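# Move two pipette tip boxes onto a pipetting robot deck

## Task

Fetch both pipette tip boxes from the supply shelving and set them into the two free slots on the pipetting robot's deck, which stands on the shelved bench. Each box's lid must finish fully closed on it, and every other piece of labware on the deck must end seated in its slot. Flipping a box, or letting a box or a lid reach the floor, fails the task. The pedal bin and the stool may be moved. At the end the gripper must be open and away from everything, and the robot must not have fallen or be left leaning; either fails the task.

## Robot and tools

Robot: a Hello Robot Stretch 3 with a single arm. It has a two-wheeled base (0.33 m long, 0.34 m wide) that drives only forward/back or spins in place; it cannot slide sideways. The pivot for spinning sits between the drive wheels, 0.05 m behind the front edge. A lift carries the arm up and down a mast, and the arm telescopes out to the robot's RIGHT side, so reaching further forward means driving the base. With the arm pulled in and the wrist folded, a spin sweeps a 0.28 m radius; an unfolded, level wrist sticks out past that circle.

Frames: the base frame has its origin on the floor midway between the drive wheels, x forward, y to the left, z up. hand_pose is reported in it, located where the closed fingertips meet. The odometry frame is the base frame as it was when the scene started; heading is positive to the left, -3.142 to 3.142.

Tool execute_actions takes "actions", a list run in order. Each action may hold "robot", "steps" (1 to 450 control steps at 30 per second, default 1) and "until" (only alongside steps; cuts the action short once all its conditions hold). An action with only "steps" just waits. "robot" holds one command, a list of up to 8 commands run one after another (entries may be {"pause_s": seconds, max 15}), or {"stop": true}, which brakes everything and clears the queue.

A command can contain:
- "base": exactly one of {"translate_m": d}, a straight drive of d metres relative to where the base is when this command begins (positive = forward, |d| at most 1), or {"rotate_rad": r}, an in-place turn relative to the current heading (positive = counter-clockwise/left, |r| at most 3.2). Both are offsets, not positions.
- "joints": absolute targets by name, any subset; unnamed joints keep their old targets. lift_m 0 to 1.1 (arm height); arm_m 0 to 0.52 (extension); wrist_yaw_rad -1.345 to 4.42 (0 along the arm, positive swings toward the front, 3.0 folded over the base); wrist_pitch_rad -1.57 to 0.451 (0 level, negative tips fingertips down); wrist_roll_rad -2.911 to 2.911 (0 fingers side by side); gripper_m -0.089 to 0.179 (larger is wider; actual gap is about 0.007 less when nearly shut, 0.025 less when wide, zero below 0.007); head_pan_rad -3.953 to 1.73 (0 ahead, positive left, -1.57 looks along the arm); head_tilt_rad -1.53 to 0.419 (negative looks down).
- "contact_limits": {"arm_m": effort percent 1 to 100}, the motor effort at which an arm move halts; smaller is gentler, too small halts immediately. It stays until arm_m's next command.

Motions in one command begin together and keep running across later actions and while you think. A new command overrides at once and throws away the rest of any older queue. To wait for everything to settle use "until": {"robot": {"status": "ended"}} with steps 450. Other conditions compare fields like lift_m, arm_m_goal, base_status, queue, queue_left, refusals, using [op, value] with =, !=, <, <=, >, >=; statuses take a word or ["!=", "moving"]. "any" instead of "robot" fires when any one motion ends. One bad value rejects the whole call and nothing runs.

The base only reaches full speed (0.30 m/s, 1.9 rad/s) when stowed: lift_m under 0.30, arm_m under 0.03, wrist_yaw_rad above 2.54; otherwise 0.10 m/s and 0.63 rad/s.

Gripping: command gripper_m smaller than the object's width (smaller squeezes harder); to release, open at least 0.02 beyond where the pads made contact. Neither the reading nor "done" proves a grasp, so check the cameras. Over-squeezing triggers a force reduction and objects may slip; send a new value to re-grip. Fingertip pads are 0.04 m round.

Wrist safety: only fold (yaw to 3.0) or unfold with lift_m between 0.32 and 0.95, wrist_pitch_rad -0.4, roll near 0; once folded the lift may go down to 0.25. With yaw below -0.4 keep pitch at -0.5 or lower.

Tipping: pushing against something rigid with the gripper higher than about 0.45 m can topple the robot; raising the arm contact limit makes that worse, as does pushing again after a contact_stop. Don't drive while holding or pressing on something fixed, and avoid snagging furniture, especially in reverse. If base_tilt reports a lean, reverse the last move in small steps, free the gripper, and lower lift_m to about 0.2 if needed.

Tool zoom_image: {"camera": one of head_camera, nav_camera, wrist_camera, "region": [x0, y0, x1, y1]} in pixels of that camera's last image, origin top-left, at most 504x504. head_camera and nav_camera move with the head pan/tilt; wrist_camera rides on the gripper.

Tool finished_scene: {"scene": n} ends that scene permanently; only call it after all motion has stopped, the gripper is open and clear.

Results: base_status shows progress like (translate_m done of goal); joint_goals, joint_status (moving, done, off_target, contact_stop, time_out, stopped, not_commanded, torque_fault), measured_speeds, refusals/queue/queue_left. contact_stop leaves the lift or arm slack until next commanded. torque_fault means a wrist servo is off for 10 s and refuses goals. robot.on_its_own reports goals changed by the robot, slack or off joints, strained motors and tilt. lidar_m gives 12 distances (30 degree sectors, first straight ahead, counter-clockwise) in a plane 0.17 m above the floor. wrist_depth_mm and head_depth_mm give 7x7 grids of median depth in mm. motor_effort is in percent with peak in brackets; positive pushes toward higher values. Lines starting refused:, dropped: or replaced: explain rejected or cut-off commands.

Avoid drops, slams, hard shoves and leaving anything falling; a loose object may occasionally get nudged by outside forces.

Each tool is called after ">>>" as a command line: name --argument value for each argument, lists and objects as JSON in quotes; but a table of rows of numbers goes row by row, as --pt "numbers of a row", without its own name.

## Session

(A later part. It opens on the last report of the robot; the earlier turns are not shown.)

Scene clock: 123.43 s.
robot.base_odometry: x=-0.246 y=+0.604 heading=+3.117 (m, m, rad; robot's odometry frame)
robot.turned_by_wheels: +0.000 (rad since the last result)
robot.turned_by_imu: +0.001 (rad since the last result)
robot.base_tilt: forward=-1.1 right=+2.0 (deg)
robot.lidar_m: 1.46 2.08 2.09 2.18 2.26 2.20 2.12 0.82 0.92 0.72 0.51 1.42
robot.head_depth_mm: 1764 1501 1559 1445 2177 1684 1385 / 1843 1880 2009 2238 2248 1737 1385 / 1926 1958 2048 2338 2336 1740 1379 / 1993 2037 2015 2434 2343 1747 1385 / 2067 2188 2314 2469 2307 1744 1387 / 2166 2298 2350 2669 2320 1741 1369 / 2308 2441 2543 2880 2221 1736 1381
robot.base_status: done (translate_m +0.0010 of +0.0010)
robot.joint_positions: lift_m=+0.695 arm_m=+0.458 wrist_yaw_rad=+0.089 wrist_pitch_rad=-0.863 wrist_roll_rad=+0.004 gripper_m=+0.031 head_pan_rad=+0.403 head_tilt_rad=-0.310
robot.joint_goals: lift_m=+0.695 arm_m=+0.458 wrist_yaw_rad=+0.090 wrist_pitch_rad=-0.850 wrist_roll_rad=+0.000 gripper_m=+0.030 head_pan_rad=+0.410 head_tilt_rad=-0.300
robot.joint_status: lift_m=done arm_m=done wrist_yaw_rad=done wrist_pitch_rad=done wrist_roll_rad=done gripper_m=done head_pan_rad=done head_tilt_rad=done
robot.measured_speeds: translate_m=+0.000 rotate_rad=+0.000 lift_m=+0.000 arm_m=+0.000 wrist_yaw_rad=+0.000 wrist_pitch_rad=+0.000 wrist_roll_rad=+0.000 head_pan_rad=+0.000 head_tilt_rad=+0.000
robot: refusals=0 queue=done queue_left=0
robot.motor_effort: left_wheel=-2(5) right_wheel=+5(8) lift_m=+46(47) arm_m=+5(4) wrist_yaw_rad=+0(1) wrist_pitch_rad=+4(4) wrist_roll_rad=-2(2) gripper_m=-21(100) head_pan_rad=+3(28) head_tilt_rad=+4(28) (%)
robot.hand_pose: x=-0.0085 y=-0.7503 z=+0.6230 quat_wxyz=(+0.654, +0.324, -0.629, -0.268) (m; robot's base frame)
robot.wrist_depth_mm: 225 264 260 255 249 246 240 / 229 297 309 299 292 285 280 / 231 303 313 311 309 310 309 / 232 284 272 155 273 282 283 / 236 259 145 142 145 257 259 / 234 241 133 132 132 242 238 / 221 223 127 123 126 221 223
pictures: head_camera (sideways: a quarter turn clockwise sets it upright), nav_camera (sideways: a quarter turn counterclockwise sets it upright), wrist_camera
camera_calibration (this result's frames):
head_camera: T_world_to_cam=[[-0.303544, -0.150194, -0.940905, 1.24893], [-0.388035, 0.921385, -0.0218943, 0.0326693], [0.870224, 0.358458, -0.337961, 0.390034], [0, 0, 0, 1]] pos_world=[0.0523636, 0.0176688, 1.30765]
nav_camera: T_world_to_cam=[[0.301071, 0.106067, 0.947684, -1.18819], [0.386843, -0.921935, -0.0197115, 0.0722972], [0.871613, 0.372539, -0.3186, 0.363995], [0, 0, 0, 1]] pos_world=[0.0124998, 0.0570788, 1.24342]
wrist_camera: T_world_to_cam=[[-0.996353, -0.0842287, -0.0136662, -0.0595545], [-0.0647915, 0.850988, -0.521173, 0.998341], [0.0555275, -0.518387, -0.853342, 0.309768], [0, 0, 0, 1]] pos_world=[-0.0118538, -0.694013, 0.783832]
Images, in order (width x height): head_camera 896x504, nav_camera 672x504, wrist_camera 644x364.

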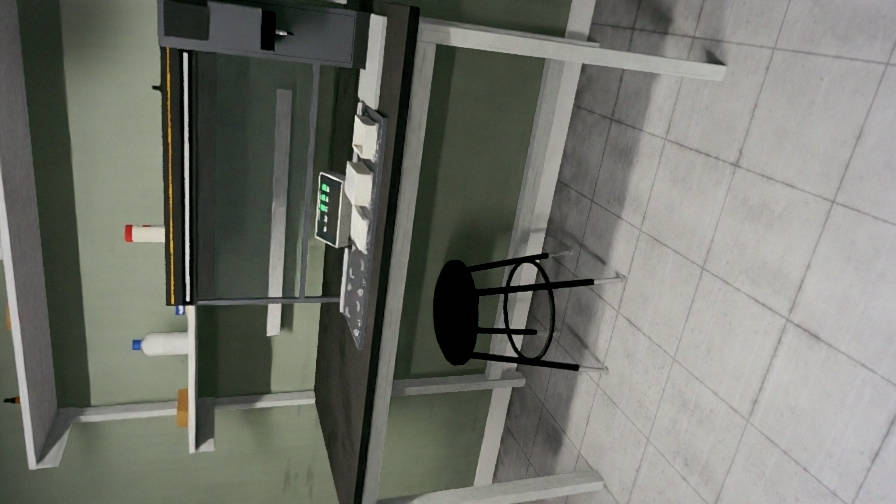

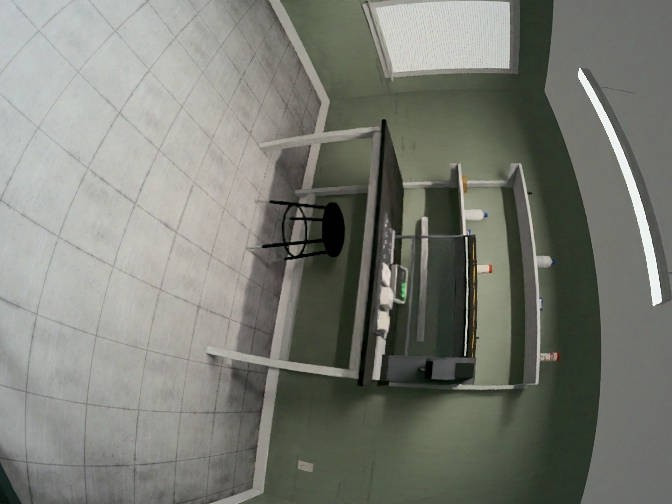

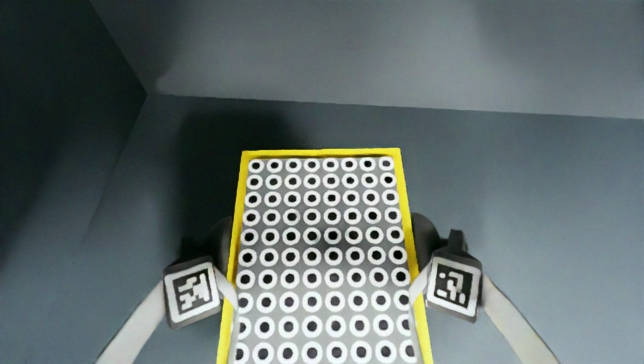

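>>> execute_actions --actions '[{"robot":[{"joints":{"arm_m":0.0,"wrist_yaw_rad":0.0,"head_pan_rad":-1.57,"head_tilt_rad":-0.6}},{"base":{"rotate_rad":0.663},"joints":{"lift_m":0.85}},{"base":{"translate_m":0.6},"joints":{"lift_m":1.09}},{"base":{"translate_m":0.564}},{"base":{"rotate_rad":0.899}},{"joints":{"arm_m":0.25}}],"steps":450,"until":{"robot":{"status":"ended"}}},{"steps":450,"until":{"robot":{"status":"ended"}}}]'

Scene clock: 157.10 s.
robot.base_odometry: x=-1.181 y=-0.090 heading=-1.605 (m, m, rad; robot's odometry frame)
robot.turned_by_wheels: +1.562 (rad since the last result)
robot.turned_by_imu: +1.578 (rad since the last result)
robot.base_tilt: forward=-1.1 right=+1.9 (deg)
robot.lidar_m: 2.05 1.57 2.07 3.03 1.99 1.39 1.72 0.84 1.24 0.73 0.79 0.92
robot.head_depth_mm: 1070 1123 738 650 1600 1378 1173 / - 809 785 647 1582 1370 1165 / - - 709 602 1610 1366 1167 / 1050 1140 539 601 1587 1375 1169 / 1051 1144 810 648 1079 1336 1167 / 1044 1138 842 648 1041 1335 1170 / 1050 1160 849 647 1512 1343 1171
robot.base_status: done (rotate_rad +0.8988 of +0.8990)
robot.joint_positions: lift_m=+1.090 arm_m=+0.250 wrist_yaw_rad=+0.000 wrist_pitch_rad=-0.864 wrist_roll_rad=+0.004 gripper_m=+0.031 head_pan_rad=-1.563 head_tilt_rad=-0.592
robot.joint_goals: lift_m=+1.090 arm_m=+0.250 wrist_yaw_rad=+0.000 wrist_pitch_rad=-0.850 wrist_roll_rad=+0.000 gripper_m=+0.030 head_pan_rad=-1.570 head_tilt_rad=-0.600
robot.joint_status: lift_m=done arm_m=done wrist_yaw_rad=done wrist_pitch_rad=done wrist_roll_rad=done gripper_m=done head_pan_rad=done head_tilt_rad=done
robot.measured_speeds: translate_m=+0.000 rotate_rad=+0.000 lift_m=+0.000 arm_m=+0.000 wrist_yaw_rad=+0.000 wrist_pitch_rad=+0.000 wrist_roll_rad=+0.000 head_pan_rad=+0.000 head_tilt_rad=+0.000
robot: refusals=0 queue=done queue_left=0
robot.motor_effort: left_wheel=-2(7) right_wheel=+4(10) lift_m=+46(48) arm_m=+5(7) wrist_yaw_rad=-1(2) wrist_pitch_rad=+5(4) wrist_roll_rad=-2(2) gripper_m=-21(21) head_pan_rad=-1(29) head_tilt_rad=-2(19) (%)
robot.hand_pose: x=-0.0215 y=-0.5428 z=+1.0179 quat_wxyz=(+0.641, +0.296, -0.643, -0.297) (m; robot's base frame)
robot.wrist_depth_mm: 416 404 397 391 324 324 392 / 369 355 348 350 342 333 289 / 331 316 314 312 304 303 263 / 301 286 278 155 276 277 274 / 271 268 145 142 145 266 266 / 254 255 132 132 133 256 254 / 244 246 127 123 127 241 243
pictures: head_camera (sideways: a quarter turn clockwise sets it upright), nav_camera (sideways: a quarter turn counterclockwise sets it upright), wrist_camera
camera_calibration (this result's frames):
head_camera: T_world_to_cam=[[-0.0236687, 0.587111, -0.809161, 1.07538], [0.999706, 0.00971132, -0.0221961, 0.0245887], [-0.00517352, -0.809449, -0.587168, 0.719643], [0, 0, 0, 1]] pos_world=[0.00459446, -0.049091, 1.29325]
nav_camera: T_world_to_cam=[[-0.0160848, -0.570511, 0.821132, -1.02117], [-0.999844, 0.00315932, -0.0173905, 0.0777274], [0.00732724, -0.821284, -0.570473, 0.697014], [0, 0, 0, 1]] pos_world=[0.0561827, -0.0103894, 1.2375]
wrist_camera: T_world_to_cam=[[-0.999903, 0.00370045, -0.0134309, -0.00229431], [0.0101548, 0.853604, -0.520823, 1.02941], [0.00953739, -0.520909, -0.853559, 0.752955], [0, 0, 0, 1]] pos_world=[-0.0199287, -0.486475, 1.1788]
Images, in order (width x height): head_camera 896x504, nav_camera 672x504, wrist_camera 644x364.

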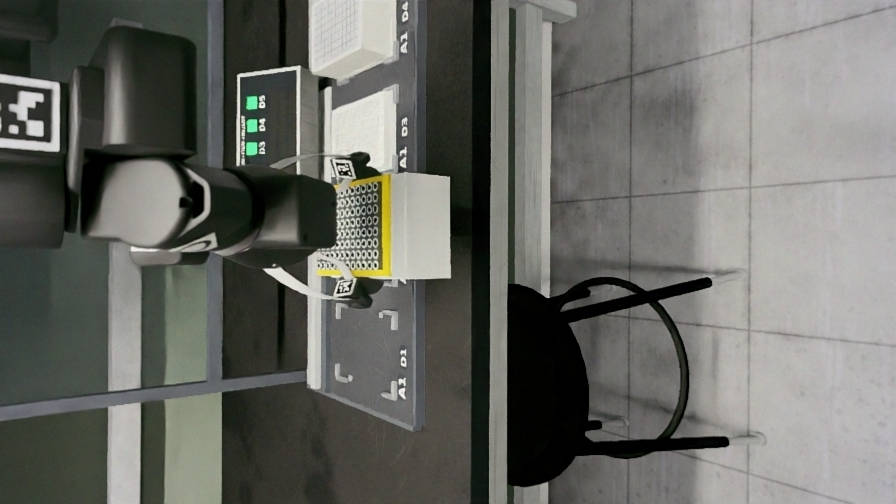

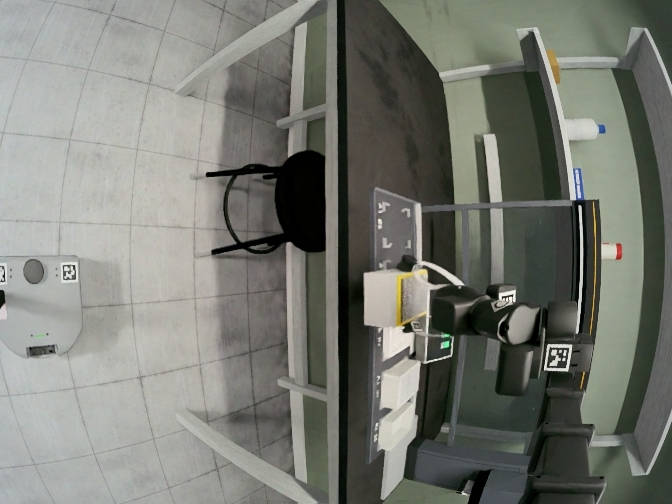

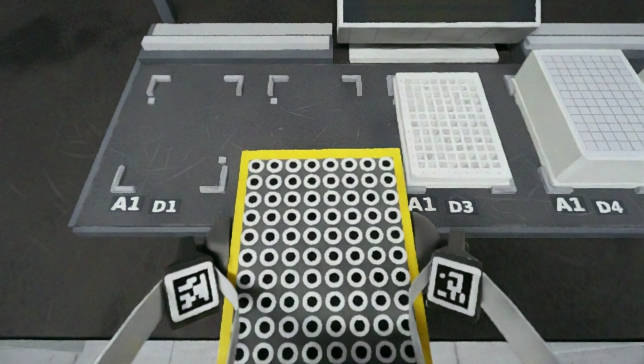

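>>> execute_actions --actions '[{"robot":[{"base":{"translate_m":0.011},"joints":{"wrist_yaw_rad":-0.025,"arm_m":0.42,"head_tilt_rad":-0.5}},{"joints":{"lift_m":1.054}}],"steps":450,"until":{"robot":{"status":"ended"}}}]'

>>> zoom_image --camera "head_camera" --region '[340, 60, 520, 420]'

Scene clock: 168.43 s.
robot.base_odometry: x=-1.182 y=-0.101 heading=-1.605 (m, m, rad; robot's odometry frame)
robot.turned_by_wheels: +0.000 (rad since the last result)
robot.turned_by_imu: +0.001 (rad since the last result)
robot.base_tilt: forward=-0.9 right=+2.0 (deg)
robot.lidar_m: 2.04 1.56 2.06 3.03 2.00 1.40 1.73 0.85 1.24 0.73 0.78 0.92
robot.head_depth_mm: 692 - 993 670 1557 1453 1217 / 690 1177 829 679 1563 1449 1217 / 691 - 823 662 1562 1454 1218 / 1049 1130 828 660 1561 1451 1216 / 1044 1132 1051 687 973 1420 1221 / 1031 1122 985 689 955 1448 1215 / 1051 1143 1050 711 985 1414 1213
robot.base_status: done (translate_m +0.0110 of +0.0110)
robot.joint_positions: lift_m=+1.054 arm_m=+0.420 wrist_yaw_rad=-0.024 wrist_pitch_rad=-0.864 wrist_roll_rad=+0.004 gripper_m=+0.031 head_pan_rad=-1.563 head_tilt_rad=-0.507
robot.joint_goals: lift_m=+1.054 arm_m=+0.420 wrist_yaw_rad=-0.025 wrist_pitch_rad=-0.850 wrist_roll_rad=+0.000 gripper_m=+0.030 head_pan_rad=-1.570 head_tilt_rad=-0.500
robot.joint_status: lift_m=done arm_m=done wrist_yaw_rad=done wrist_pitch_rad=done wrist_roll_rad=done gripper_m=done head_pan_rad=done head_tilt_rad=done
robot.measured_speeds: translate_m=+0.000 rotate_rad=+0.000 lift_m=+0.000 arm_m=+0.000 wrist_yaw_rad=+0.000 wrist_pitch_rad=+0.000 wrist_roll_rad=+0.000 head_pan_rad=+0.000 head_tilt_rad=+0.000
robot: refusals=0 queue=done queue_left=0
robot.motor_effort: left_wheel=-2(4) right_wheel=+3(10) lift_m=+32(46) arm_m=+5(4) wrist_yaw_rad=+0(1) wrist_pitch_rad=+5(5) wrist_roll_rad=-2(2) gripper_m=-21(21) head_pan_rad=-2(2) head_tilt_rad=+3(12) (%)
robot.hand_pose: x=-0.0252 y=-0.7127 z=+0.9825 quat_wxyz=(+0.637, +0.288, -0.647, -0.305) (m; robot's base frame)
robot.wrist_depth_mm: 341 356 355 347 212 213 213 / 310 310 317 316 211 212 213 / 286 271 270 270 214 212 212 / 245 244 237 154 238 244 245 / 226 225 145 143 146 216 220 / 208 209 133 132 132 197 201 / 194 193 127 123 127 184 185
pictures: head_camera (sideways: a quarter turn clockwise sets it upright), nav_camera (sideways: a quarter turn counterclockwise sets it upright), wrist_camera
camera_calibration (this result's frames):
head_camera: T_world_to_cam=[[-0.0231207, 0.51593, -0.856319, 1.13686], [0.999721, 0.00780098, -0.0222925, 0.0247166], [-0.00482123, -0.856595, -0.515966, 0.627005], [0, 0, 0, 1]] pos_world=[0.00459824, -0.0496443, 1.29758]
nav_camera: T_world_to_cam=[[-0.0166401, -0.49837, 0.866805, -1.08072], [-0.999832, 0.00164511, -0.0182479, 0.0788457], [0.00766824, -0.866963, -0.498314, 0.603128], [0, 0, 0, 1]] pos_world=[0.0562242, -0.0158399, 1.23876]
wrist_camera: T_world_to_cam=[[-0.999501, 0.028573, -0.0134306, 0.0119101], [0.0313862, 0.853134, -0.520747, 1.15614], [-0.00342123, -0.520909, -0.853605, 0.633897], [0, 0, 0, 1]] pos_world=[-0.022214, -0.656479, 1.14331]
Images, in order (width x height): head_camera 896x504, nav_camera 672x504, wrist_camera 644x364.

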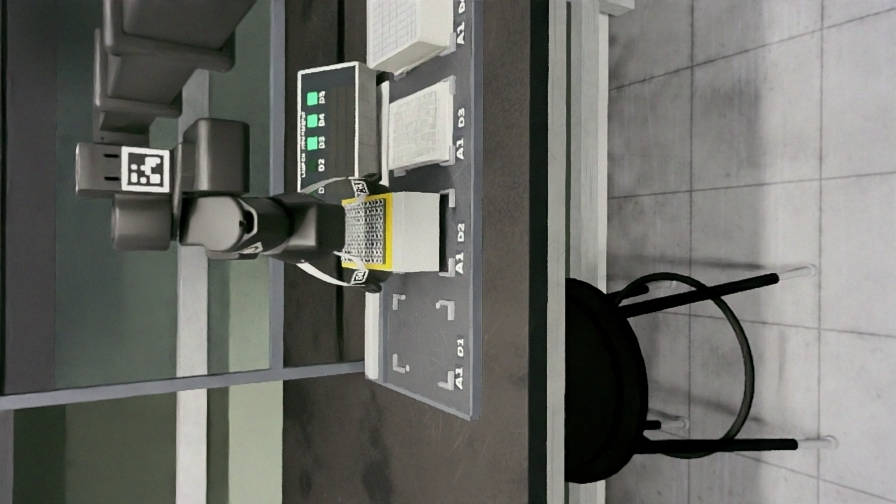

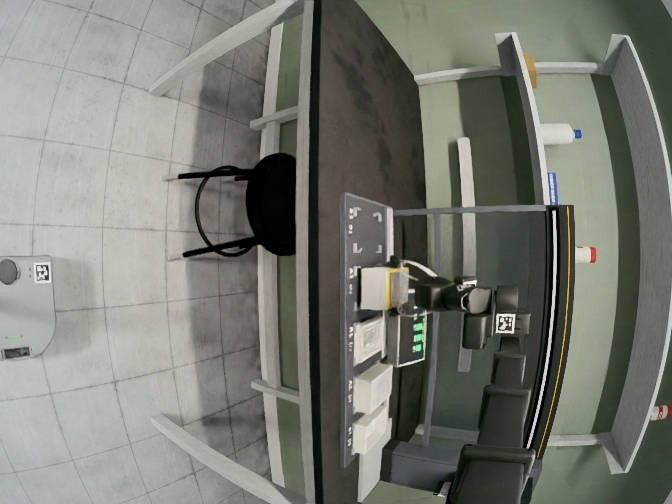

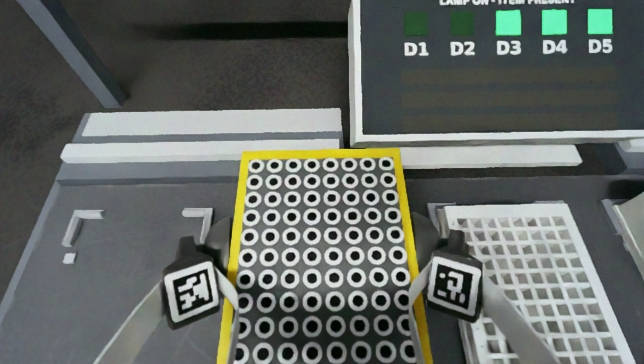

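Region (340, 60, 520, 420) of head_camera's 896x504 image, scaled by 1.400, with more detail than that image has.

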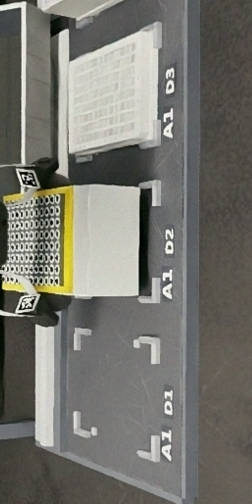

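>>> execute_actions --actions '[{"robot":[{"base":{"translate_m":0.0008},"joints":{"arm_m":0.413}},{"joints":{"lift_m":1.047}}],"steps":450,"until":{"robot":{"status":"ended"}}}]'

>>> zoom_image --camera "head_camera" --region '[380, 140, 500, 330]'

>>> zoom_image --camera "wrist_camera" --region '[140, 120, 500, 260]'

Scene clock: 184.80 s.
robot.base_odometry: x=-1.182 y=-0.101 heading=-1.605 (m, m, rad; robot's odometry frame)
robot.turned_by_wheels: +0.000 (rad since the last result)
robot.turned_by_imu: +0.001 (rad since the last result)
robot.base_tilt: forward=-1.1 right=+2.0 (deg)
robot.lidar_m: 2.04 1.55 2.05 3.03 2.00 1.40 1.73 0.85 1.24 0.73 0.78 0.92
robot.head_depth_mm: 1045 - 989 669 1557 1451 1211 / 867 1167 827 681 1581 1455 1217 / 692 - 829 660 1565 1460 1219 / 1046 1138 826 658 1540 1450 1216 / 1044 1137 1052 690 976 1419 1211 / 1036 1123 982 688 955 1441 1214 / 1052 1136 1048 710 987 1406 1200
robot.base_status: done (translate_m +0.0008 of +0.0008)
robot.joint_positions: lift_m=+1.047 arm_m=+0.413 wrist_yaw_rad=-0.024 wrist_pitch_rad=-0.864 wrist_roll_rad=+0.004 gripper_m=+0.031 head_pan_rad=-1.563 head_tilt_rad=-0.507
robot.joint_goals: lift_m=+1.047 arm_m=+0.413 wrist_yaw_rad=-0.025 wrist_pitch_rad=-0.850 wrist_roll_rad=+0.000 gripper_m=+0.030 head_pan_rad=-1.570 head_tilt_rad=-0.500
robot.joint_status: lift_m=done arm_m=done wrist_yaw_rad=done wrist_pitch_rad=done wrist_roll_rad=done gripper_m=done head_pan_rad=done head_tilt_rad=done
robot.measured_speeds: translate_m=+0.000 rotate_rad=+0.000 lift_m=+0.000 arm_m=+0.000 wrist_yaw_rad=+0.000 wrist_pitch_rad=+0.000 wrist_roll_rad=+0.000 head_pan_rad=+0.000 head_tilt_rad=+0.000
robot: refusals=0 queue=done queue_left=0
robot.motor_effort: left_wheel=-2(3) right_wheel=+3(8) lift_m=+32(32) arm_m=-6(5) wrist_yaw_rad=-1(1) wrist_pitch_rad=+4(4) wrist_roll_rad=-2(2) gripper_m=-21(21) head_pan_rad=-3(2) head_tilt_rad=+4(3) (%)
robot.hand_pose: x=-0.0252 y=-0.7064 z=+0.9755 quat_wxyz=(+0.637, +0.288, -0.647, -0.305) (m; robot's base frame)
robot.wrist_depth_mm: 328 347 344 341 208 209 210 / 307 303 305 307 209 209 211 / 272 255 245 245 225 234 241 / 241 238 229 155 226 236 237 / 218 218 145 143 145 206 210 / 201 201 133 132 132 191 193 / 188 188 127 123 127 176 175
pictures: head_camera (sideways: a quarter turn clockwise sets it upright), nav_camera (sideways: a quarter turn counterclockwise sets it upright), wrist_camera
camera_calibration (this result's frames):
head_camera: T_world_to_cam=[[-0.0231207, 0.515929, -0.856319, 1.13686], [0.999721, 0.00780097, -0.0222925, 0.0247166], [-0.00482122, -0.856596, -0.515966, 0.627005], [0, 0, 0, 1]] pos_world=[0.00459824, -0.0496443, 1.29758]
nav_camera: T_world_to_cam=[[-0.0166401, -0.49837, 0.866805, -1.08072], [-0.999832, 0.00164511, -0.0182479, 0.0788457], [0.00766824, -0.866963, -0.498314, 0.603128], [0, 0, 0, 1]] pos_world=[0.0562242, -0.0158399, 1.23876]
wrist_camera: T_world_to_cam=[[-0.999501, 0.0285735, -0.0134306, 0.0116354], [0.0313867, 0.853144, -0.520731, 1.14708], [-0.00342081, -0.520893, -0.853615, 0.631246], [0, 0, 0, 1]] pos_world=[-0.022214, -0.650144, 1.13632]
Images, in order (width x height): head_camera 896x504, nav_camera 672x504, wrist_camera 644x364.

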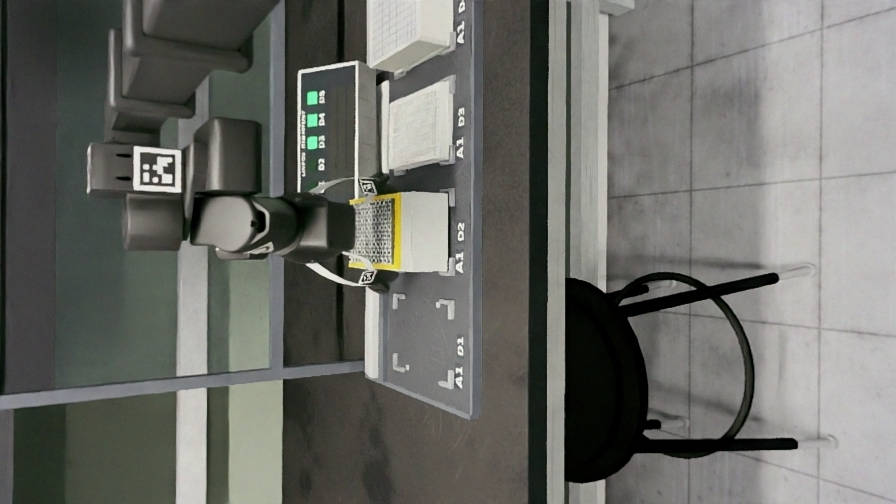

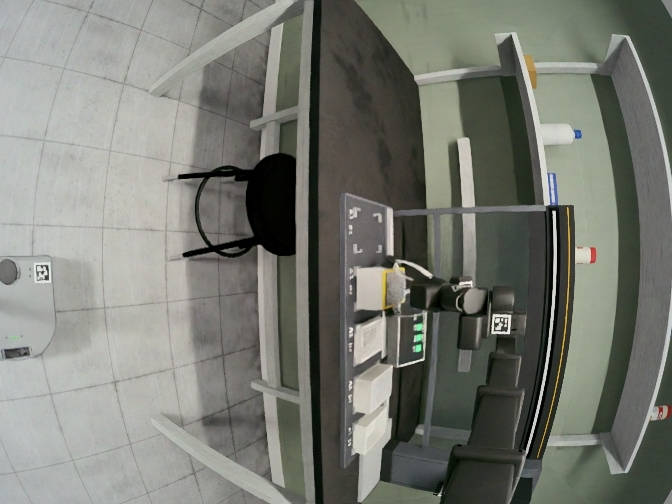

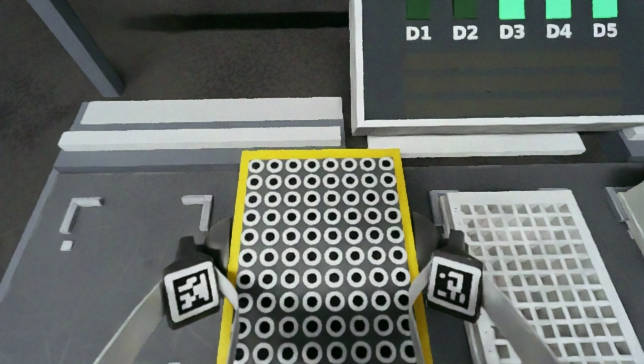

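Region (380, 140, 500, 330) of head_camera's 896x504 image, scaled by 2.653, with more detail than that image has; it fills the left 318 columns of this view, and the rest is white.

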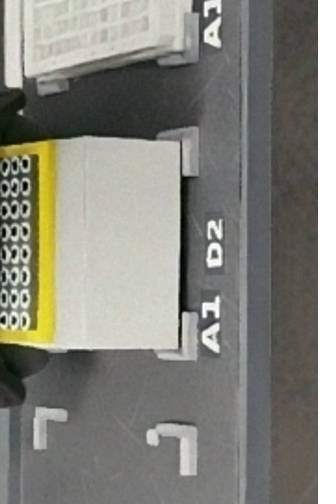

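Region (140, 120, 500, 260) of wrist_camera's 644x364 image, scaled by 1.400.

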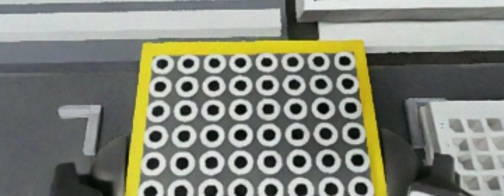

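>>> execute_actions --actions '[{"robot":[{"base":{"translate_m":-0.0012},"joints":{"wrist_yaw_rad":-0.018}},{"pause_s":0.3},{"joints":{"lift_m":1.040}},{"joints":{"gripper_m":0.118}},{"pause_s":0.4}],"steps":450,"until":{"robot":{"status":"ended"}}}]'

>>> zoom_image --camera "head_camera" --region '[380, 140, 500, 330]'

Scene clock: 198.37 s.
robot.base_odometry: x=-1.182 y=-0.100 heading=-1.605 (m, m, rad; robot's odometry frame)
robot.turned_by_wheels: +0.000 (rad since the last result)
robot.turned_by_imu: +0.001 (rad since the last result)
robot.base_tilt: forward=-1.1 right=+1.9 (deg)
robot.lidar_m: 2.04 1.56 2.05 3.04 2.00 1.40 1.73 0.84 1.24 0.74 0.78 0.92
robot.head_depth_mm: 1047 - 994 669 1570 1460 1215 / 1047 1189 825 680 1552 1452 1214 / 694 - 826 659 1559 1450 1206 / 1046 1142 825 658 1553 1442 1214 / 1045 1135 1021 689 975 1415 1218 / 1042 1123 983 689 953 1451 1220 / 1047 1143 1050 710 982 1412 1216
robot.base_status: done (translate_m -0.0012 of -0.0012)
robot.joint_positions: lift_m=+1.040 arm_m=+0.413 wrist_yaw_rad=-0.020 wrist_pitch_rad=-0.863 wrist_roll_rad=+0.004 gripper_m=+0.118 head_pan_rad=-1.563 head_tilt_rad=-0.507
robot.joint_goals: lift_m=+1.040 arm_m=+0.413 wrist_yaw_rad=-0.018 wrist_pitch_rad=-0.850 wrist_roll_rad=+0.000 gripper_m=+0.118 head_pan_rad=-1.570 head_tilt_rad=-0.500
robot.joint_status: lift_m=done arm_m=done wrist_yaw_rad=done wrist_pitch_rad=done wrist_roll_rad=done gripper_m=done head_pan_rad=done head_tilt_rad=done
robot.measured_speeds: translate_m=+0.000 rotate_rad=+0.000 lift_m=+0.000 arm_m=+0.000 wrist_yaw_rad=+0.000 wrist_pitch_rad=+0.000 wrist_roll_rad=+0.000 head_pan_rad=+0.000 head_tilt_rad=+0.000
robot: refusals=0 queue=done queue_left=0
robot.motor_effort: left_wheel=-2(6) right_wheel=+4(7) lift_m=+31(32) arm_m=-4(5) wrist_yaw_rad=+1(1) wrist_pitch_rad=+4(4) wrist_roll_rad=-2(2) gripper_m=+0(85) head_pan_rad=-1(2) head_tilt_rad=+3(3) (%)
robot.hand_pose: x=-0.0245 y=-0.7064 z=+0.9686 quat_wxyz=(+0.638, +0.289, -0.646, -0.303) (m; robot's base frame)
robot.wrist_depth_mm: 321 336 334 332 204 203 203 / 299 292 295 297 204 204 204 / 259 237 238 240 251 254 246 / 231 230 221 157 220 228 230 / 211 212 148 143 147 201 203 / 195 199 135 133 135 190 184 / 184 179 127 123 125 172 169
pictures: head_camera (sideways: a quarter turn clockwise sets it upright), nav_camera (sideways: a quarter turn counterclockwise sets it upright), wrist_camera
camera_calibration (this result's frames):
head_camera: T_world_to_cam=[[-0.0231207, 0.515929, -0.856319, 1.13686], [0.999721, 0.00780109, -0.0222925, 0.0247166], [-0.00482112, -0.856596, -0.515966, 0.627005], [0, 0, 0, 1]] pos_world=[0.00459824, -0.0496443, 1.29758]
nav_camera: T_world_to_cam=[[-0.01664, -0.49837, 0.866805, -1.08072], [-0.999832, 0.00164499, -0.0182479, 0.0788457], [0.00766834, -0.866963, -0.498314, 0.603128], [0, 0, 0, 1]] pos_world=[0.0562242, -0.0158399, 1.23876]
wrist_camera: T_world_to_cam=[[-0.999627, 0.0237836, -0.0134323, 0.00886419], [0.0272986, 0.85307, -0.521081, 1.14364], [-0.000934509, -0.521253, -0.853401, 0.624958], [0, 0, 0, 1]] pos_world=[-0.0217747, -0.650051, 1.12939]
Images, in order (width x height): head_camera 896x504, nav_camera 672x504, wrist_camera 644x364.

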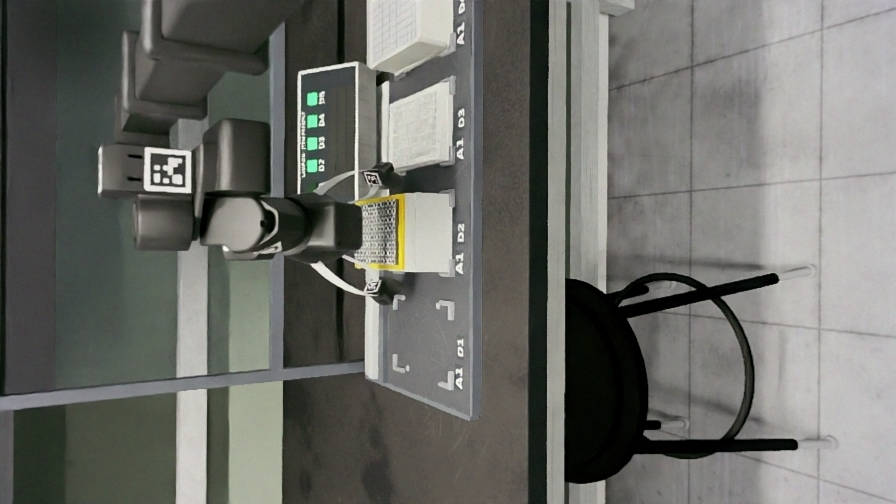

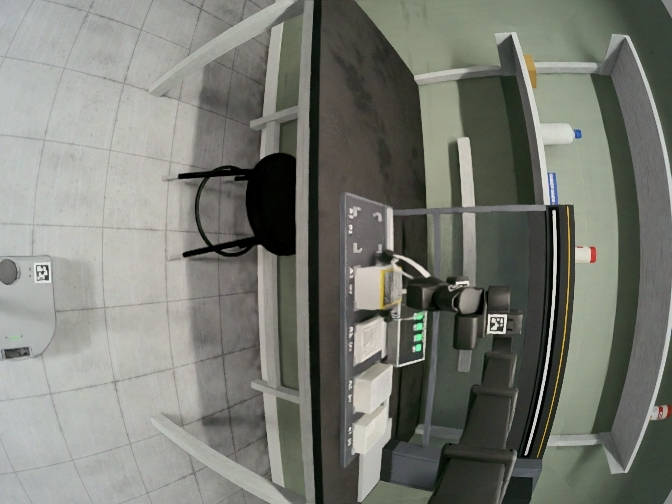

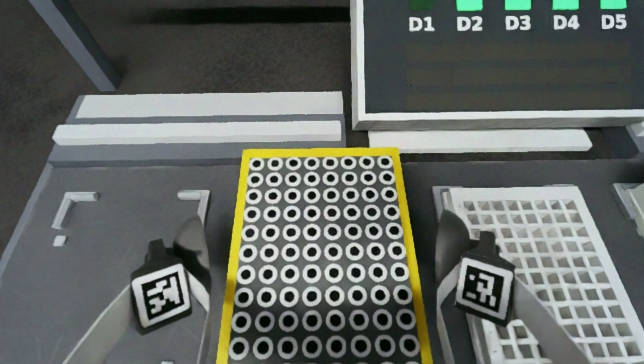

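Region (380, 140, 500, 330) of head_camera's 896x504 image, scaled by 2.653, with more detail than that image has; it fills the left 318 columns of this view, and the rest is white.

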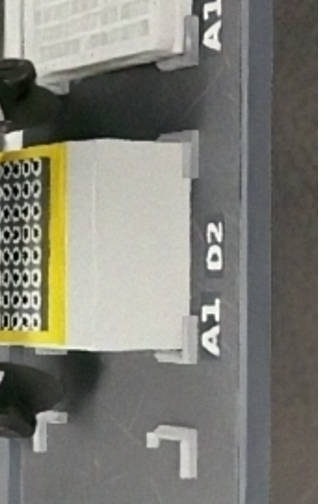

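>>> execute_actions --actions '[{"robot":[{"joints":{"lift_m":1.095}},{"joints":{"arm_m":0.0,"wrist_yaw_rad":0.0,"gripper_m":0.14}}],"steps":450,"until":{"robot":{"arm_m":["<",0.2]}}},{"robot":[{"base":{"rotate_rad":-1.0169},"joints":{"arm_m":0.0,"head_tilt_rad":-0.8}},{"base":{"translate_m":-0.5375},"joints":{"lift_m":0.69}},{"base":{"translate_m":-0.5375}},{"base":{"rotate_rad":-0.5443},"joints":{"arm_m":0.15}},{"joints":{"arm_m":0.455}}],"steps":450,"until":{"robot":{"status":"ended"}}},{"steps":450,"until":{"robot":{"status":"ended"}}}]'

Scene clock: 230.17 s.
robot.base_odometry: x=-0.249 y=+0.434 heading=+3.117 (m, m, rad; robot's odometry frame)
robot.turned_by_wheels: -1.561 (rad since the last result)
robot.turned_by_imu: -1.570 (rad since the last result)
robot.base_tilt: forward=-1.0 right=+1.9 (deg)
robot.lidar_m: 1.46 1.77 2.71 2.01 2.08 2.19 2.11 0.93 0.93 0.72 0.67 1.67
robot.head_depth_mm: 857 668 1186 1019 1348 1256 - / 700 667 1184 1043 - 1213 1106 / 856 667 - 1023 1347 1239 1096 / 854 666 1193 991 1363 1246 1097 / 738 664 1178 1015 1338 1244 1098 / 730 658 790 994 1392 1247 1094 / 550 640 1345 1608 1430 1235 1094
robot.base_status: done (rotate_rad -0.5442 of -0.5443)
robot.joint_positions: lift_m=+0.690 arm_m=+0.455 wrist_yaw_rad=+0.000 wrist_pitch_rad=-0.863 wrist_roll_rad=+0.004 gripper_m=+0.140 head_pan_rad=-1.563 head_tilt_rad=-0.790
robot.joint_goals: lift_m=+0.690 arm_m=+0.455 wrist_yaw_rad=+0.000 wrist_pitch_rad=-0.850 wrist_roll_rad=+0.000 gripper_m=+0.140 head_pan_rad=-1.570 head_tilt_rad=-0.800
robot.joint_status: lift_m=done arm_m=done wrist_yaw_rad=done wrist_pitch_rad=done wrist_roll_rad=done gripper_m=done head_pan_rad=done head_tilt_rad=done
robot.measured_speeds: translate_m=+0.000 rotate_rad=+0.000 lift_m=+0.000 arm_m=+0.000 wrist_yaw_rad=+0.000 wrist_pitch_rad=+0.000 wrist_roll_rad=+0.000 head_pan_rad=+0.000 head_tilt_rad=+0.000
robot: refusals=0 queue=done queue_left=0
robot.motor_effort: left_wheel=+4(9) right_wheel=-4(10) lift_m=+31(46) arm_m=+5(5) wrist_yaw_rad=+0(0) wrist_pitch_rad=+5(4) wrist_roll_rad=-2(2) gripper_m=+0(82) head_pan_rad=-2(2) head_tilt_rad=-4(20) (%)
robot.hand_pose: x=-0.0216 y=-0.7478 z=+0.6186 quat_wxyz=(+0.641, +0.295, -0.643, -0.297) (m; robot's base frame)
robot.wrist_depth_mm: 257 367 379 382 379 378 382 / 256 335 341 337 339 336 338 / 255 307 307 304 304 303 302 / 255 277 278 278 278 276 275 / 248 260 256 255 256 257 255 / 235 - 237 234 236 - 235 / 222 217 219 219 219 217 218
pictures: head_camera (sideways: a quarter turn clockwise sets it upright), nav_camera (sideways: a quarter turn counterclockwise sets it upright), wrist_camera
camera_calibration (this result's frames):
head_camera: T_world_to_cam=[[-0.024747, 0.73443, -0.678233, 0.904741], [0.999674, 0.0139617, -0.021357, 0.023491], [-0.00621593, -0.678541, -0.734536, 0.911336], [0, 0, 0, 1]] pos_world=[0.00457111, -0.0464177, 1.28354]
nav_camera: T_world_to_cam=[[-0.0149853, -0.720505, 0.693288, -0.854545], [-0.999868, 0.00642431, -0.0149354, 0.0745272], [0.00630713, -0.69342, -0.720506, 0.89218], [0, 0, 0, 1]] pos_world=[0.0560847, 0.00247347, 1.23638]
wrist_camera: T_world_to_cam=[[-0.999901, 0.00432513, -0.0134083, -0.00654381], [0.0106791, 0.85344, -0.521081, 0.996481], [0.00918943, -0.521173, -0.853402, 0.304929], [0, 0, 0, 1]] pos_world=[-0.0199868, -0.691488, 0.779387]
Images, in order (width x height): head_camera 896x504, nav_camera 672x504, wrist_camera 644x364.

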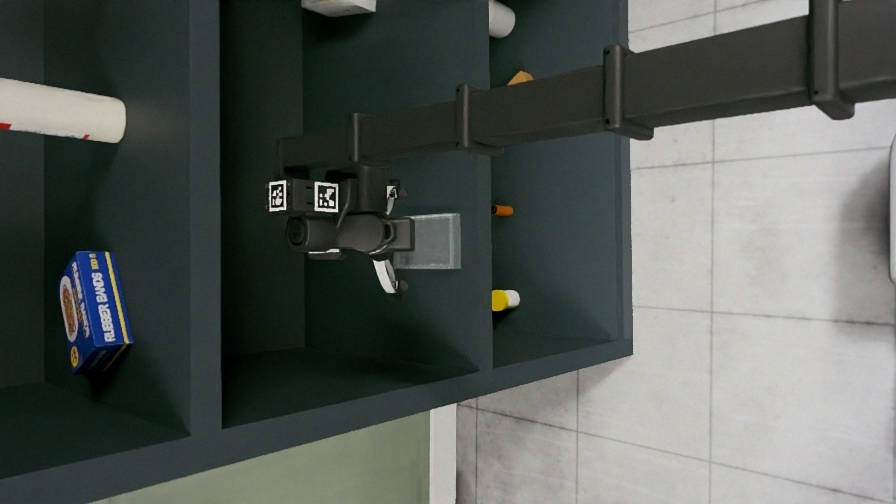

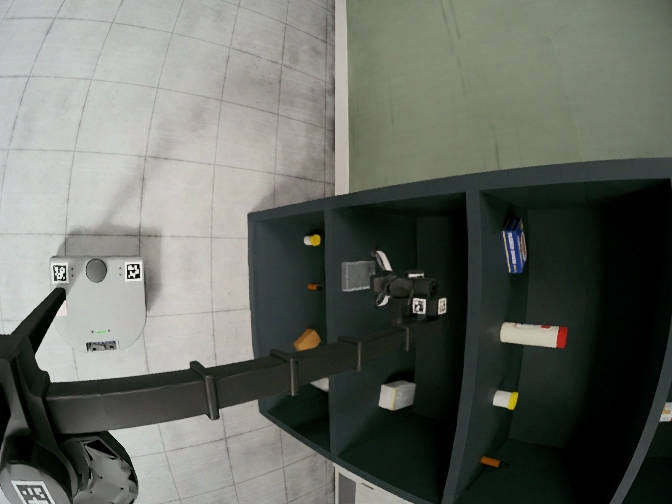

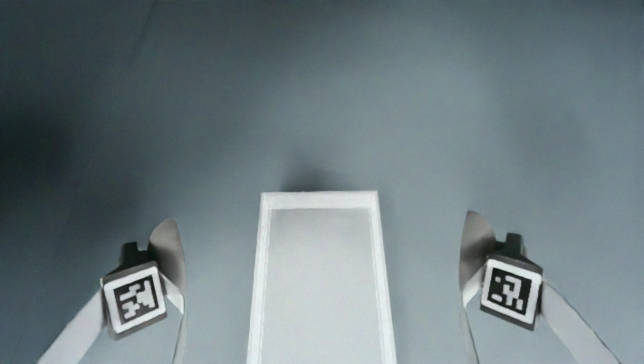

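>>> execute_actions --actions '[{"robot":[{"base":{"translate_m":0.003},"joints":{"lift_m":0.630,"arm_m":0.458}},{"joints":{"gripper_m":0.04}},{"joints":{"lift_m":0.67}}],"steps":450,"until":{"robot":{"status":"ended"}}}]'

Scene clock: 236.93 s.
robot.base_odometry: x=-0.252 y=+0.434 heading=+3.117 (m, m, rad; robot's odometry frame)
robot.turned_by_wheels: +0.000 (rad since the last result)
robot.turned_by_imu: +0.001 (rad since the last result)
robot.base_tilt: forward=-0.9 right=+2.2 (deg)
robot.lidar_m: 1.46 1.76 2.70 2.01 2.09 2.19 2.11 0.93 0.94 0.71 0.67 1.67
robot.head_depth_mm: 858 666 1193 1021 1355 1257 - / 700 665 1187 1023 - - 1103 / 857 666 - 997 1346 1236 1098 / 856 664 1183 993 1349 1234 1097 / 854 662 1173 1021 1309 1240 1100 / 727 647 777 976 1399 1239 1102 / 548 656 1348 1603 1433 1236 1098
robot.base_status: done (translate_m +0.0030 of +0.0030)
robot.joint_positions: lift_m=+0.670 arm_m=+0.458 wrist_yaw_rad=+0.000 wrist_pitch_rad=-0.863 wrist_roll_rad=+0.004 gripper_m=+0.041 head_pan_rad=-1.563 head_tilt_rad=-0.790
robot.joint_goals: lift_m=+0.670 arm_m=+0.458 wrist_yaw_rad=+0.000 wrist_pitch_rad=-0.850 wrist_roll_rad=+0.000 gripper_m=+0.040 head_pan_rad=-1.570 head_tilt_rad=-0.800
robot.joint_status: lift_m=done arm_m=done wrist_yaw_rad=done wrist_pitch_rad=done wrist_roll_rad=done gripper_m=done head_pan_rad=done head_tilt_rad=done
robot.measured_speeds: translate_m=+0.000 rotate_rad=+0.000 lift_m=+0.000 arm_m=+0.000 wrist_yaw_rad=+0.000 wrist_pitch_rad=+0.000 wrist_roll_rad=+0.000 head_pan_rad=+0.000 head_tilt_rad=+0.000
robot: refusals=0 queue=done queue_left=0
robot.motor_effort: left_wheel=+4(8) right_wheel=-4(4) lift_m=+45(48) arm_m=+4(3) wrist_yaw_rad=+0(0) wrist_pitch_rad=+5(5) wrist_roll_rad=-2(2) gripper_m=-18(95) head_pan_rad=-1(2) head_tilt_rad=-3(3) (%)
robot.hand_pose: x=-0.0216 y=-0.7508 z=+0.5980 quat_wxyz=(+0.641, +0.295, -0.643, -0.297) (m; robot's base frame)
robot.wrist_depth_mm: 254 339 350 350 349 348 347 / 254 311 310 309 311 310 309 / 253 281 280 280 279 279 276 / 247 256 255 255 254 255 253 / 230 233 237 234 237 233 233 / 215 216 216 216 214 217 216 / 201 202 200 202 201 200 199
pictures: head_camera (sideways: a quarter turn clockwise sets it upright), nav_camera (sideways: a quarter turn counterclockwise sets it upright), wrist_camera
camera_calibration (this result's frames):
head_camera: T_world_to_cam=[[-0.0247473, 0.73443, -0.678233, 0.904741], [0.999674, 0.0139621, -0.021357, 0.023491], [-0.00621568, -0.678541, -0.734536, 0.911336], [0, 0, 0, 1]] pos_world=[0.00457113, -0.0464177, 1.28354]
nav_camera: T_world_to_cam=[[-0.014985, -0.720505, 0.693288, -0.854545], [-0.999868, 0.00642395, -0.0149354, 0.0745272], [0.00630738, -0.69342, -0.720506, 0.89218], [0, 0, 0, 1]] pos_world=[0.0560847, 0.00247348, 1.23638]
wrist_camera: T_world_to_cam=[[-0.999901, 0.00432398, -0.0134083, -0.00680672], [0.0106781, 0.85344, -0.521081, 0.988349], [0.00919003, -0.521173, -0.853402, 0.285846], [0, 0, 0, 1]] pos_world=[-0.0199867, -0.694493, 0.75886]
Images, in order (width x height): head_camera 896x504, nav_camera 672x504, wrist_camera 644x364.

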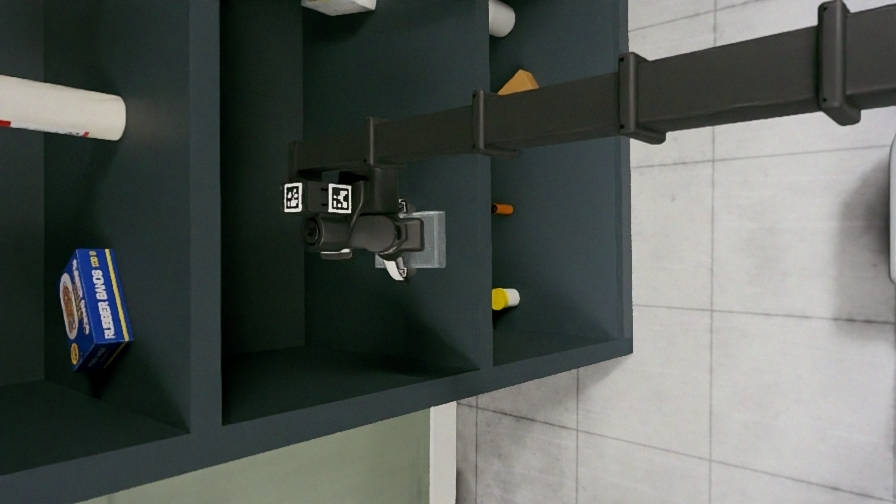

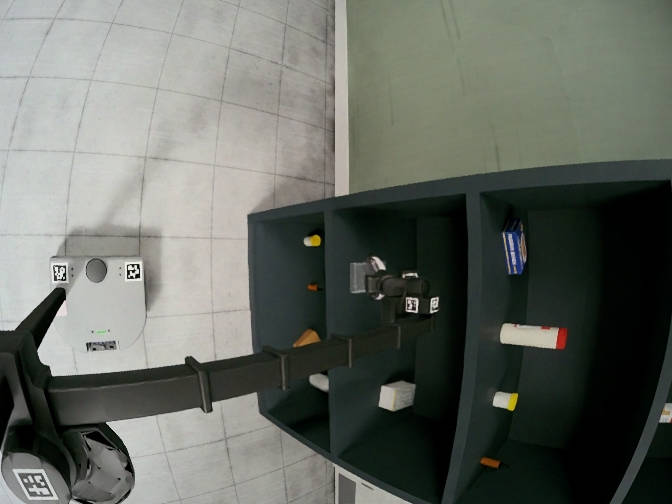

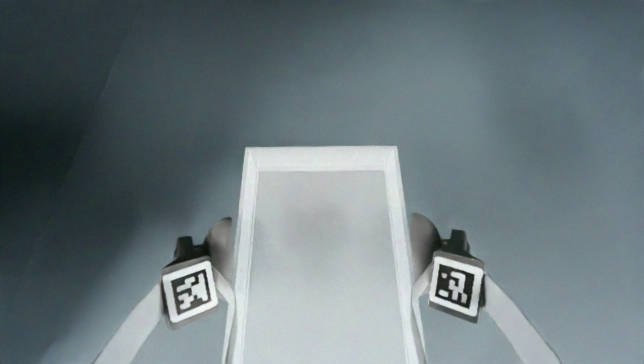

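>>> execute_actions --actions '[{"robot":[{"joints":{"arm_m":0.15}},{"base":{"rotate_rad":0.5443},"joints":{"lift_m":0.80,"head_tilt_rad":-0.5}},{"base":{"translate_m":0.5375},"joints":{"lift_m":1.097,"wrist_yaw_rad":-0.019}},{"base":{"translate_m":0.5375}},{"base":{"rotate_rad":1.0169}},{"joints":{"arm_m":0.40}}],"steps":450,"until":{"robot":{"status":"ended"}}},{"steps":450,"until":{"robot":{"status":"ended"}}}]'

>>> zoom_image --camera "wrist_camera" --region '[200, 120, 450, 364]'

Scene clock: 265.73 s.
robot.base_odometry: x=-1.185 y=-0.100 heading=-1.605 (m, m, rad; robot's odometry frame)
robot.turned_by_wheels: +1.561 (rad since the last result)
robot.turned_by_imu: +1.575 (rad since the last result)
robot.base_tilt: forward=-1.2 right=+2.0 (deg)
robot.lidar_m: 2.04 1.56 2.06 3.03 2.00 1.40 1.74 0.85 1.23 0.73 0.78 0.92
robot.head_depth_mm: - 1129 997 667 1553 1448 1224 / 1071 1161 821 680 1555 1457 1219 / - 1183 825 664 1555 1454 1211 / 1047 1124 989 657 1543 1415 1214 / 1046 1138 989 688 972 1407 1220 / 1037 1115 985 690 959 1402 1216 / 1043 1131 1051 709 976 1408 1211
robot.base_status: done (rotate_rad +1.0168 of +1.0169)
robot.joint_positions: lift_m=+1.097 arm_m=+0.400 wrist_yaw_rad=-0.019 wrist_pitch_rad=-0.863 wrist_roll_rad=+0.004 gripper_m=+0.041 head_pan_rad=-1.563 head_tilt_rad=-0.507
robot.joint_goals: lift_m=+1.097 arm_m=+0.400 wrist_yaw_rad=-0.019 wrist_pitch_rad=-0.850 wrist_roll_rad=+0.000 gripper_m=+0.040 head_pan_rad=-1.570 head_tilt_rad=-0.500
robot.joint_status: lift_m=done arm_m=done wrist_yaw_rad=done wrist_pitch_rad=done wrist_roll_rad=done gripper_m=done head_pan_rad=done head_tilt_rad=done
robot.measured_speeds: translate_m=+0.000 rotate_rad=+0.000 lift_m=+0.000 arm_m=+0.000 wrist_yaw_rad=+0.000 wrist_pitch_rad=+0.000 wrist_roll_rad=+0.000 head_pan_rad=+0.000 head_tilt_rad=+0.000
robot: refusals=0 queue=done queue_left=0
robot.motor_effort: left_wheel=-2(8) right_wheel=+3(10) lift_m=+45(46) arm_m=+4(6) wrist_yaw_rad=-1(1) wrist_pitch_rad=+5(4) wrist_roll_rad=-2(2) gripper_m=-18(18) head_pan_rad=-2(2) head_tilt_rad=+4(20) (%)
robot.hand_pose: x=-0.0243 y=-0.6928 z=+1.0250 quat_wxyz=(+0.638, +0.289, -0.646, -0.303) (m; robot's base frame)
robot.wrist_depth_mm: 402 416 409 411 257 256 419 / 376 371 377 366 257 257 258 / 338 326 325 318 256 257 258 / 310 291 289 288 307 307 289 / 284 270 270 203 263 260 242 / 252 251 193 187 217 238 241 / 232 233 228 174 225 218 224
pictures: head_camera (sideways: a quarter turn clockwise sets it upright), nav_camera (sideways: a quarter turn counterclockwise sets it upright), wrist_camera
camera_calibration (this result's frames):
head_camera: T_world_to_cam=[[-0.0230852, 0.515874, -0.856353, 1.13691], [0.999722, 0.00773167, -0.0222925, 0.0247166], [-0.00487907, -0.85663, -0.515909, 0.626931], [0, 0, 0, 1]] pos_world=[0.00459487, -0.0496444, 1.29758]
nav_camera: T_world_to_cam=[[-0.0166743, -0.498311, 0.866838, -1.08077], [-0.999832, 0.00171171, -0.0182486, 0.0788465], [0.00760968, -0.866997, -0.498256, 0.603053], [0, 0, 0, 1]] pos_world=[0.0562232, -0.0158476, 1.23876]
wrist_camera: T_world_to_cam=[[-0.999654, 0.0226203, -0.0133919, 0.00861789], [0.0262848, 0.853102, -0.521082, 1.1615], [-0.000362379, -0.521254, -0.853402, 0.680223], [0, 0, 0, 1]] pos_world=[-0.0216683, -0.636501, 1.18585]
Images, in order (width x height): head_camera 896x504, nav_camera 672x504, wrist_camera 644x364.

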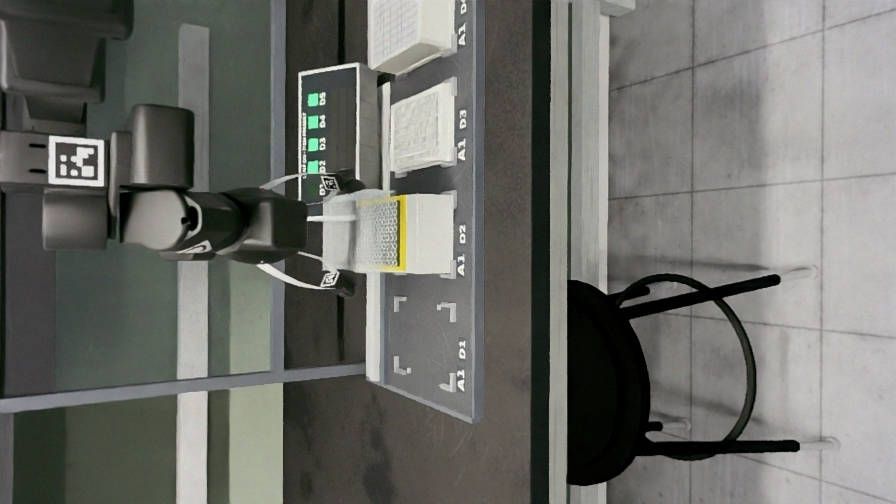

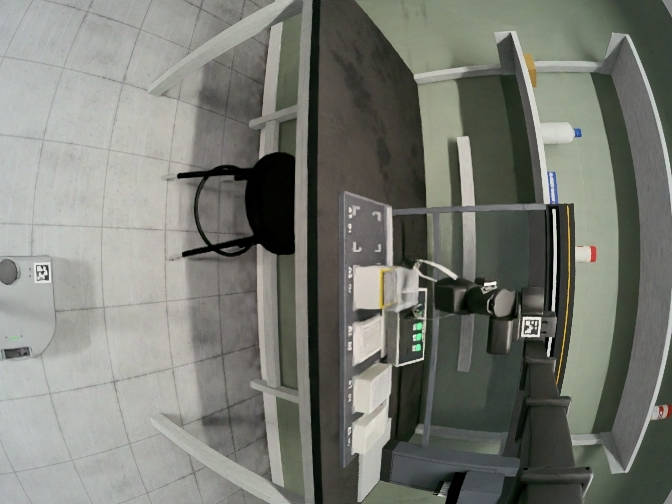

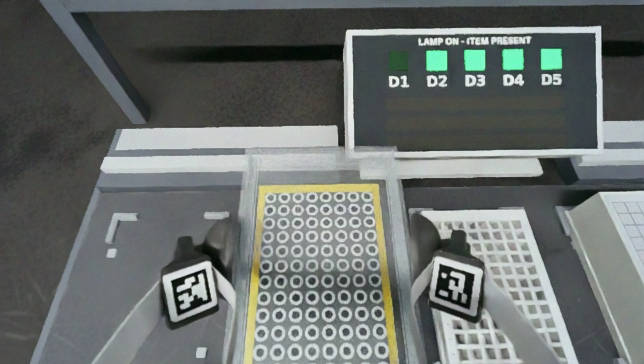

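Region (200, 120, 450, 364) of wrist_camera's 644x364 image, scaled by 2.016; it fills the top 492 rows of this view, and the rest is white.

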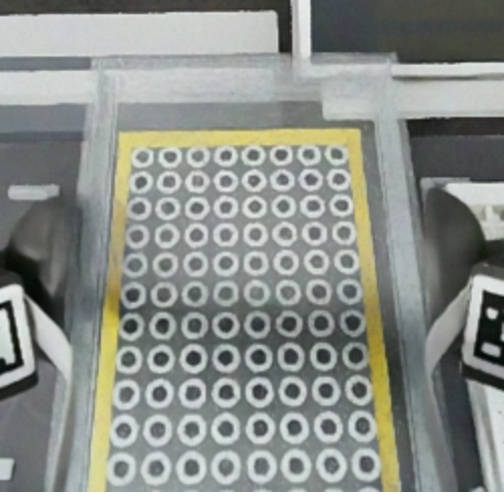

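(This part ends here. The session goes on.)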